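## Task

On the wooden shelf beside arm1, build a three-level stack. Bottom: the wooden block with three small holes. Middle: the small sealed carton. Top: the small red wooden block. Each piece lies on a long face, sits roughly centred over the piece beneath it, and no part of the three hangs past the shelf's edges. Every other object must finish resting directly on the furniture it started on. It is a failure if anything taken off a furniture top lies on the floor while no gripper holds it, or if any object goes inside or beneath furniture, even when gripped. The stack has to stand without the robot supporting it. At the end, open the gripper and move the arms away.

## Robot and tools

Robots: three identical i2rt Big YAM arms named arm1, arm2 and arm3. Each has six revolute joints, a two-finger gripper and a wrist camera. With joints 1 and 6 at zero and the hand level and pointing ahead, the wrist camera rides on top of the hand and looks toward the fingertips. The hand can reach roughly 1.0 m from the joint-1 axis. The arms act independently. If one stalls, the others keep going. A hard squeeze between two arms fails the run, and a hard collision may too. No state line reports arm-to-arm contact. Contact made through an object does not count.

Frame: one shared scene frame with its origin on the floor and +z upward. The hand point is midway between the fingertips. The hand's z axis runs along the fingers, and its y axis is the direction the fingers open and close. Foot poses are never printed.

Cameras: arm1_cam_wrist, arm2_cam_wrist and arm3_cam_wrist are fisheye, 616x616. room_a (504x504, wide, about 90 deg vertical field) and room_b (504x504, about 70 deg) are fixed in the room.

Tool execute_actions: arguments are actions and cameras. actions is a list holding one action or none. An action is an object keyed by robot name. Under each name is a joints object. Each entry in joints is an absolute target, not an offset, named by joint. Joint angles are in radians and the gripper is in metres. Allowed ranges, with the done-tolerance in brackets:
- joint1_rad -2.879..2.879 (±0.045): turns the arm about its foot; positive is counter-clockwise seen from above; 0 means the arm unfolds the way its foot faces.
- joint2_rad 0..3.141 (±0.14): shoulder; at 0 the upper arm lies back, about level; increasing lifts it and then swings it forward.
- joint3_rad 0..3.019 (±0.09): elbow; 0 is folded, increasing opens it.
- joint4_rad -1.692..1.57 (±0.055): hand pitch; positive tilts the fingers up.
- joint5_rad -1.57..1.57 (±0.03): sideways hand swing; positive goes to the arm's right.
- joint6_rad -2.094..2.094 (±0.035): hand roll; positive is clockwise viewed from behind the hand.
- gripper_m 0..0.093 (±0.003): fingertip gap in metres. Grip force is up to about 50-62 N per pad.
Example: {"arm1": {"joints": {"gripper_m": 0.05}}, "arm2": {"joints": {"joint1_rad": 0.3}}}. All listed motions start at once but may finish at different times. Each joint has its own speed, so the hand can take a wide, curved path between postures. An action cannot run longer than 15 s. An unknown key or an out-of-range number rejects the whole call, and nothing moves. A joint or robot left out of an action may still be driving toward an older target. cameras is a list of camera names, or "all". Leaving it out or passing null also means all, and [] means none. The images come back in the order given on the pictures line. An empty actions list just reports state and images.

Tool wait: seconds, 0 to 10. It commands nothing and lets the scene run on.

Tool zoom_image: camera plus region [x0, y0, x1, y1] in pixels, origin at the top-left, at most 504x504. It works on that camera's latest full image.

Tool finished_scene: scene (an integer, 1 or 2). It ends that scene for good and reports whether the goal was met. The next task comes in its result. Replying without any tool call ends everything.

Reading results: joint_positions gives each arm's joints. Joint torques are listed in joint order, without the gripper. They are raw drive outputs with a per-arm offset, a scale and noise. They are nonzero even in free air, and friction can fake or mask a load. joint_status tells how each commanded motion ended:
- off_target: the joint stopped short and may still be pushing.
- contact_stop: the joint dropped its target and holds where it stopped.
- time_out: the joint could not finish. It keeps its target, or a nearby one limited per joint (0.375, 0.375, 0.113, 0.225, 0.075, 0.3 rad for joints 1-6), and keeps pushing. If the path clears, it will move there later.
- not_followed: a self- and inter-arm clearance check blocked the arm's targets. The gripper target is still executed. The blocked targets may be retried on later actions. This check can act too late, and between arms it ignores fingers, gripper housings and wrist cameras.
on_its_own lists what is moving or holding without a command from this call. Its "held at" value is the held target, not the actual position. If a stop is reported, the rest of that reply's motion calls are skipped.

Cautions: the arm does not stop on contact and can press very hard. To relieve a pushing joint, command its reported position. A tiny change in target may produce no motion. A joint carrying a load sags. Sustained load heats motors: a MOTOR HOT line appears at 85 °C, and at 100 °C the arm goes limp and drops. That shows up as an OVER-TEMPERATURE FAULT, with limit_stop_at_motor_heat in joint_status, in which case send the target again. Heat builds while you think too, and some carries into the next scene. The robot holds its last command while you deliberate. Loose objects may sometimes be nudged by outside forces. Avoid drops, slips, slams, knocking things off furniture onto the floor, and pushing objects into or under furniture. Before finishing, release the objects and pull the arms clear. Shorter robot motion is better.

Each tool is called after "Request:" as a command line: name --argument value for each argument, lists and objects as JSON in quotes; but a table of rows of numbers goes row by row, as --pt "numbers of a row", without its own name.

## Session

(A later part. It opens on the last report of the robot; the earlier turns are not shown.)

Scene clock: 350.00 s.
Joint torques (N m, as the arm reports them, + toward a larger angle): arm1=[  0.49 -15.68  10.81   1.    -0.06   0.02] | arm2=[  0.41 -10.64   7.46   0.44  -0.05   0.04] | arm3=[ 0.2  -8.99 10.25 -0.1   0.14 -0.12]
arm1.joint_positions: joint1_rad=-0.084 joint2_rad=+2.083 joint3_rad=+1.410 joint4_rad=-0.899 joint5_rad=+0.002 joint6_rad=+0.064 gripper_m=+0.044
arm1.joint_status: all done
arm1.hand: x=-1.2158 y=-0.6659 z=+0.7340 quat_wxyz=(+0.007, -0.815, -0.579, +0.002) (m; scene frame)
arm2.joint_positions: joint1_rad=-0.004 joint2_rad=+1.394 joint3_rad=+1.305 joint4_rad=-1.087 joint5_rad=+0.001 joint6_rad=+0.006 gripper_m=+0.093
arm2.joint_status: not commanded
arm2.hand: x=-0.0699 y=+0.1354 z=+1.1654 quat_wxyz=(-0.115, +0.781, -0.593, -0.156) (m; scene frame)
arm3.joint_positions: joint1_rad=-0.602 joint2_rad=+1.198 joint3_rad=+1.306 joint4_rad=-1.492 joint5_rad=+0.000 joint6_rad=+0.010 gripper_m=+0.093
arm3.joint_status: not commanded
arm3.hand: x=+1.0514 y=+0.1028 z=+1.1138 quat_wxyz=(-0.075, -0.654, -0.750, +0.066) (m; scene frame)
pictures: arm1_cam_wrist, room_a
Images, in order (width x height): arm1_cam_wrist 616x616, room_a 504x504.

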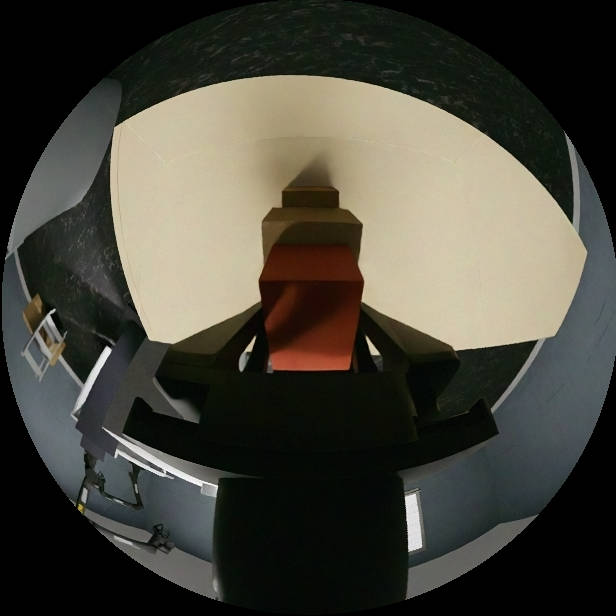

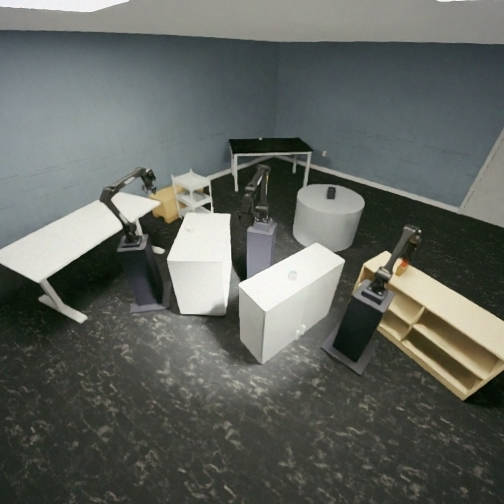

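Within ~3 mm; release.

Request:
execute_actions --actions '[{"arm1":{"joints":{"gripper_m":0.093}}}]' --cameras '[]'

Request:
execute_actions --actions '[{"arm1":{"joints":{"joint2_rad":1.8,"joint4_rad":-1.18}}}]' --cameras '["arm1_cam_wrist","room_a"]'

Request:
zoom_image --camera "room_a" --region '[350, 220, 450, 320]'

Scene clock: 358.07 s.
Joint torques (N m, as the arm reports them, + toward a larger angle): arm1=[  0.51 -15.67  10.86   0.99  -0.05   0.02] | arm2=[  0.81 -10.88   7.49   0.38  -0.01   0.01] | arm3=[ 0.2  -8.99 10.25 -0.11  0.14 -0.12]
arm1.joint_positions: joint1_rad=-0.084 joint2_rad=+2.083 joint3_rad=+1.410 joint4_rad=-0.899 joint5_rad=+0.002 joint6_rad=+0.064 gripper_m=+0.093
arm1.joint_status: all done
arm1.hand: x=-1.2158 y=-0.6659 z=+0.7340 quat_wxyz=(+0.007, -0.815, -0.579, +0.002) (m; scene frame)
arm2.joint_positions: joint1_rad=-0.004 joint2_rad=+1.394 joint3_rad=+1.305 joint4_rad=-1.087 joint5_rad=+0.001 joint6_rad=+0.006 gripper_m=+0.093
arm2.joint_status: not commanded
arm2.hand: x=-0.0699 y=+0.1354 z=+1.1654 quat_wxyz=(-0.115, +0.781, -0.593, -0.156) (m; scene frame)
arm3.joint_positions: joint1_rad=-0.602 joint2_rad=+1.198 joint3_rad=+1.306 joint4_rad=-1.492 joint5_rad=+0.000 joint6_rad=+0.010 gripper_m=+0.093
arm3.joint_status: not commanded
arm3.hand: x=+1.0514 y=+0.1028 z=+1.1138 quat_wxyz=(-0.075, -0.654, -0.750, +0.066) (m; scene frame)
pictures: none
No camera images: the call's "cameras" was empty. Leave "cameras" out to get every camera's image.

Scene clock: 359.37 s.
Joint torques (N m, as the arm reports them, + toward a larger angle): arm1=[  0.54 -13.56  11.75  -0.09  -0.05   0.02] | arm2=[  0.26 -10.55   7.51   0.47   0.     0.03] | arm3=[ 0.21 -9.02 10.25 -0.11  0.14 -0.12]
arm1.joint_positions: joint1_rad=-0.084 joint2_rad=+1.783 joint3_rad=+1.419 joint4_rad=-1.166 joint5_rad=+0.002 joint6_rad=+0.064 gripper_m=+0.093
arm1.joint_status: all done
arm1.hand: x=-1.2059 y=-0.6378 z=+0.8953 quat_wxyz=(-0.005, -0.815, -0.579, +0.018) (m; scene frame)
arm2.joint_positions: joint1_rad=-0.004 joint2_rad=+1.394 joint3_rad=+1.305 joint4_rad=-1.087 joint5_rad=+0.001 joint6_rad=+0.006 gripper_m=+0.093
arm2.joint_status: not commanded
arm2.hand: x=-0.0699 y=+0.1354 z=+1.1654 quat_wxyz=(-0.115, +0.781, -0.593, -0.156) (m; scene frame)
arm3.joint_positions: joint1_rad=-0.602 joint2_rad=+1.198 joint3_rad=+1.306 joint4_rad=-1.492 joint5_rad=+0.000 joint6_rad=+0.010 gripper_m=+0.093
arm3.joint_status: not commanded
arm3.hand: x=+1.0514 y=+0.1028 z=+1.1138 quat_wxyz=(-0.075, -0.654, -0.750, +0.066) (m; scene frame)
pictures: arm1_cam_wrist, room_a
Images, in order (width x height): arm1_cam_wrist 616x616, room_a 504x504.

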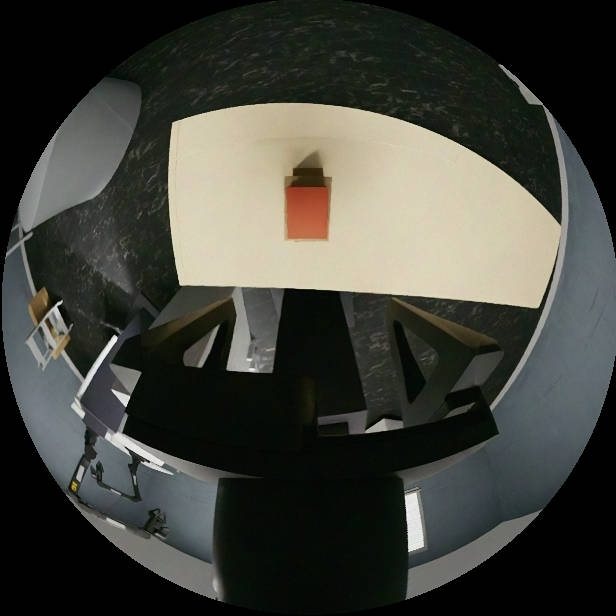

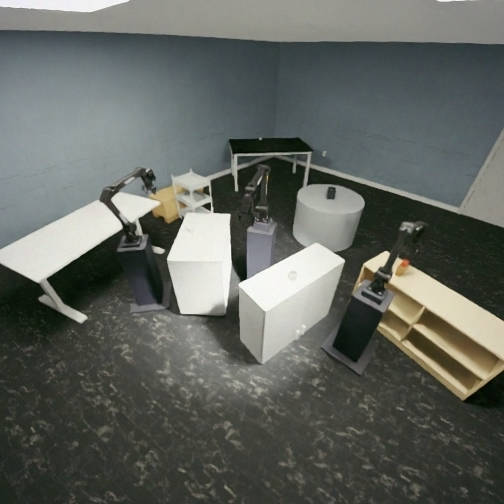

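Region (350, 220, 450, 320) of room_a's 504x504 image, scaled by 5.040, with more detail than that image has.

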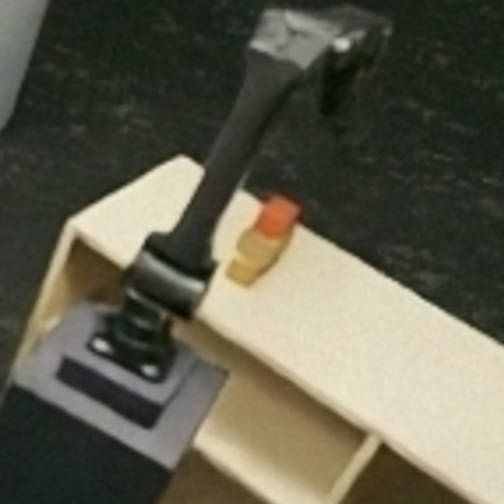

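Request:
execute_actions --actions '[{"arm1":{"joints":{"joint2_rad":1.5,"joint4_rad":-1.3}}}]' --cameras '[]'

Request:
finished_scene --scene 2

Scene clock: 367.63 s.
Joint torques (N m, as the arm reports them, + toward a larger angle): arm1=[  0.57 -10.18  12.78   0.3   -0.05   0.02] | arm2=[ -0.13 -10.33   7.67   0.55  -0.02   0.01] | arm3=[ 0.2  -8.98 10.25 -0.11  0.14 -0.12]
arm1.joint_positions: joint1_rad=-0.084 joint2_rad=+1.489 joint3_rad=+1.419 joint4_rad=-1.287 joint5_rad=+0.002 joint6_rad=+0.064 gripper_m=+0.093
arm1.joint_status: all done
arm1.hand: x=-1.1929 y=-0.5976 z=+1.0369 quat_wxyz=(-0.060, -0.810, -0.576, +0.085) (m; scene frame)
arm2.joint_positions: joint1_rad=-0.004 joint2_rad=+1.394 joint3_rad=+1.305 joint4_rad=-1.087 joint5_rad=+0.001 joint6_rad=+0.006 gripper_m=+0.093
arm2.joint_status: not commanded
arm2.hand: x=-0.0699 y=+0.1354 z=+1.1654 quat_wxyz=(-0.115, +0.781, -0.593, -0.156) (m; scene frame)
arm3.joint_positions: joint1_rad=-0.602 joint2_rad=+1.198 joint3_rad=+1.306 joint4_rad=-1.492 joint5_rad=+0.000 joint6_rad=+0.010 gripper_m=+0.093
arm3.joint_status: not commanded
arm3.hand: x=+1.0514 y=+0.1028 z=+1.1138 quat_wxyz=(-0.075, -0.654, -0.750, +0.066) (m; scene frame)
pictures: none
No camera images: the call's "cameras" was empty. Leave "cameras" out to get every camera's image.

The scene is finished: the task was done.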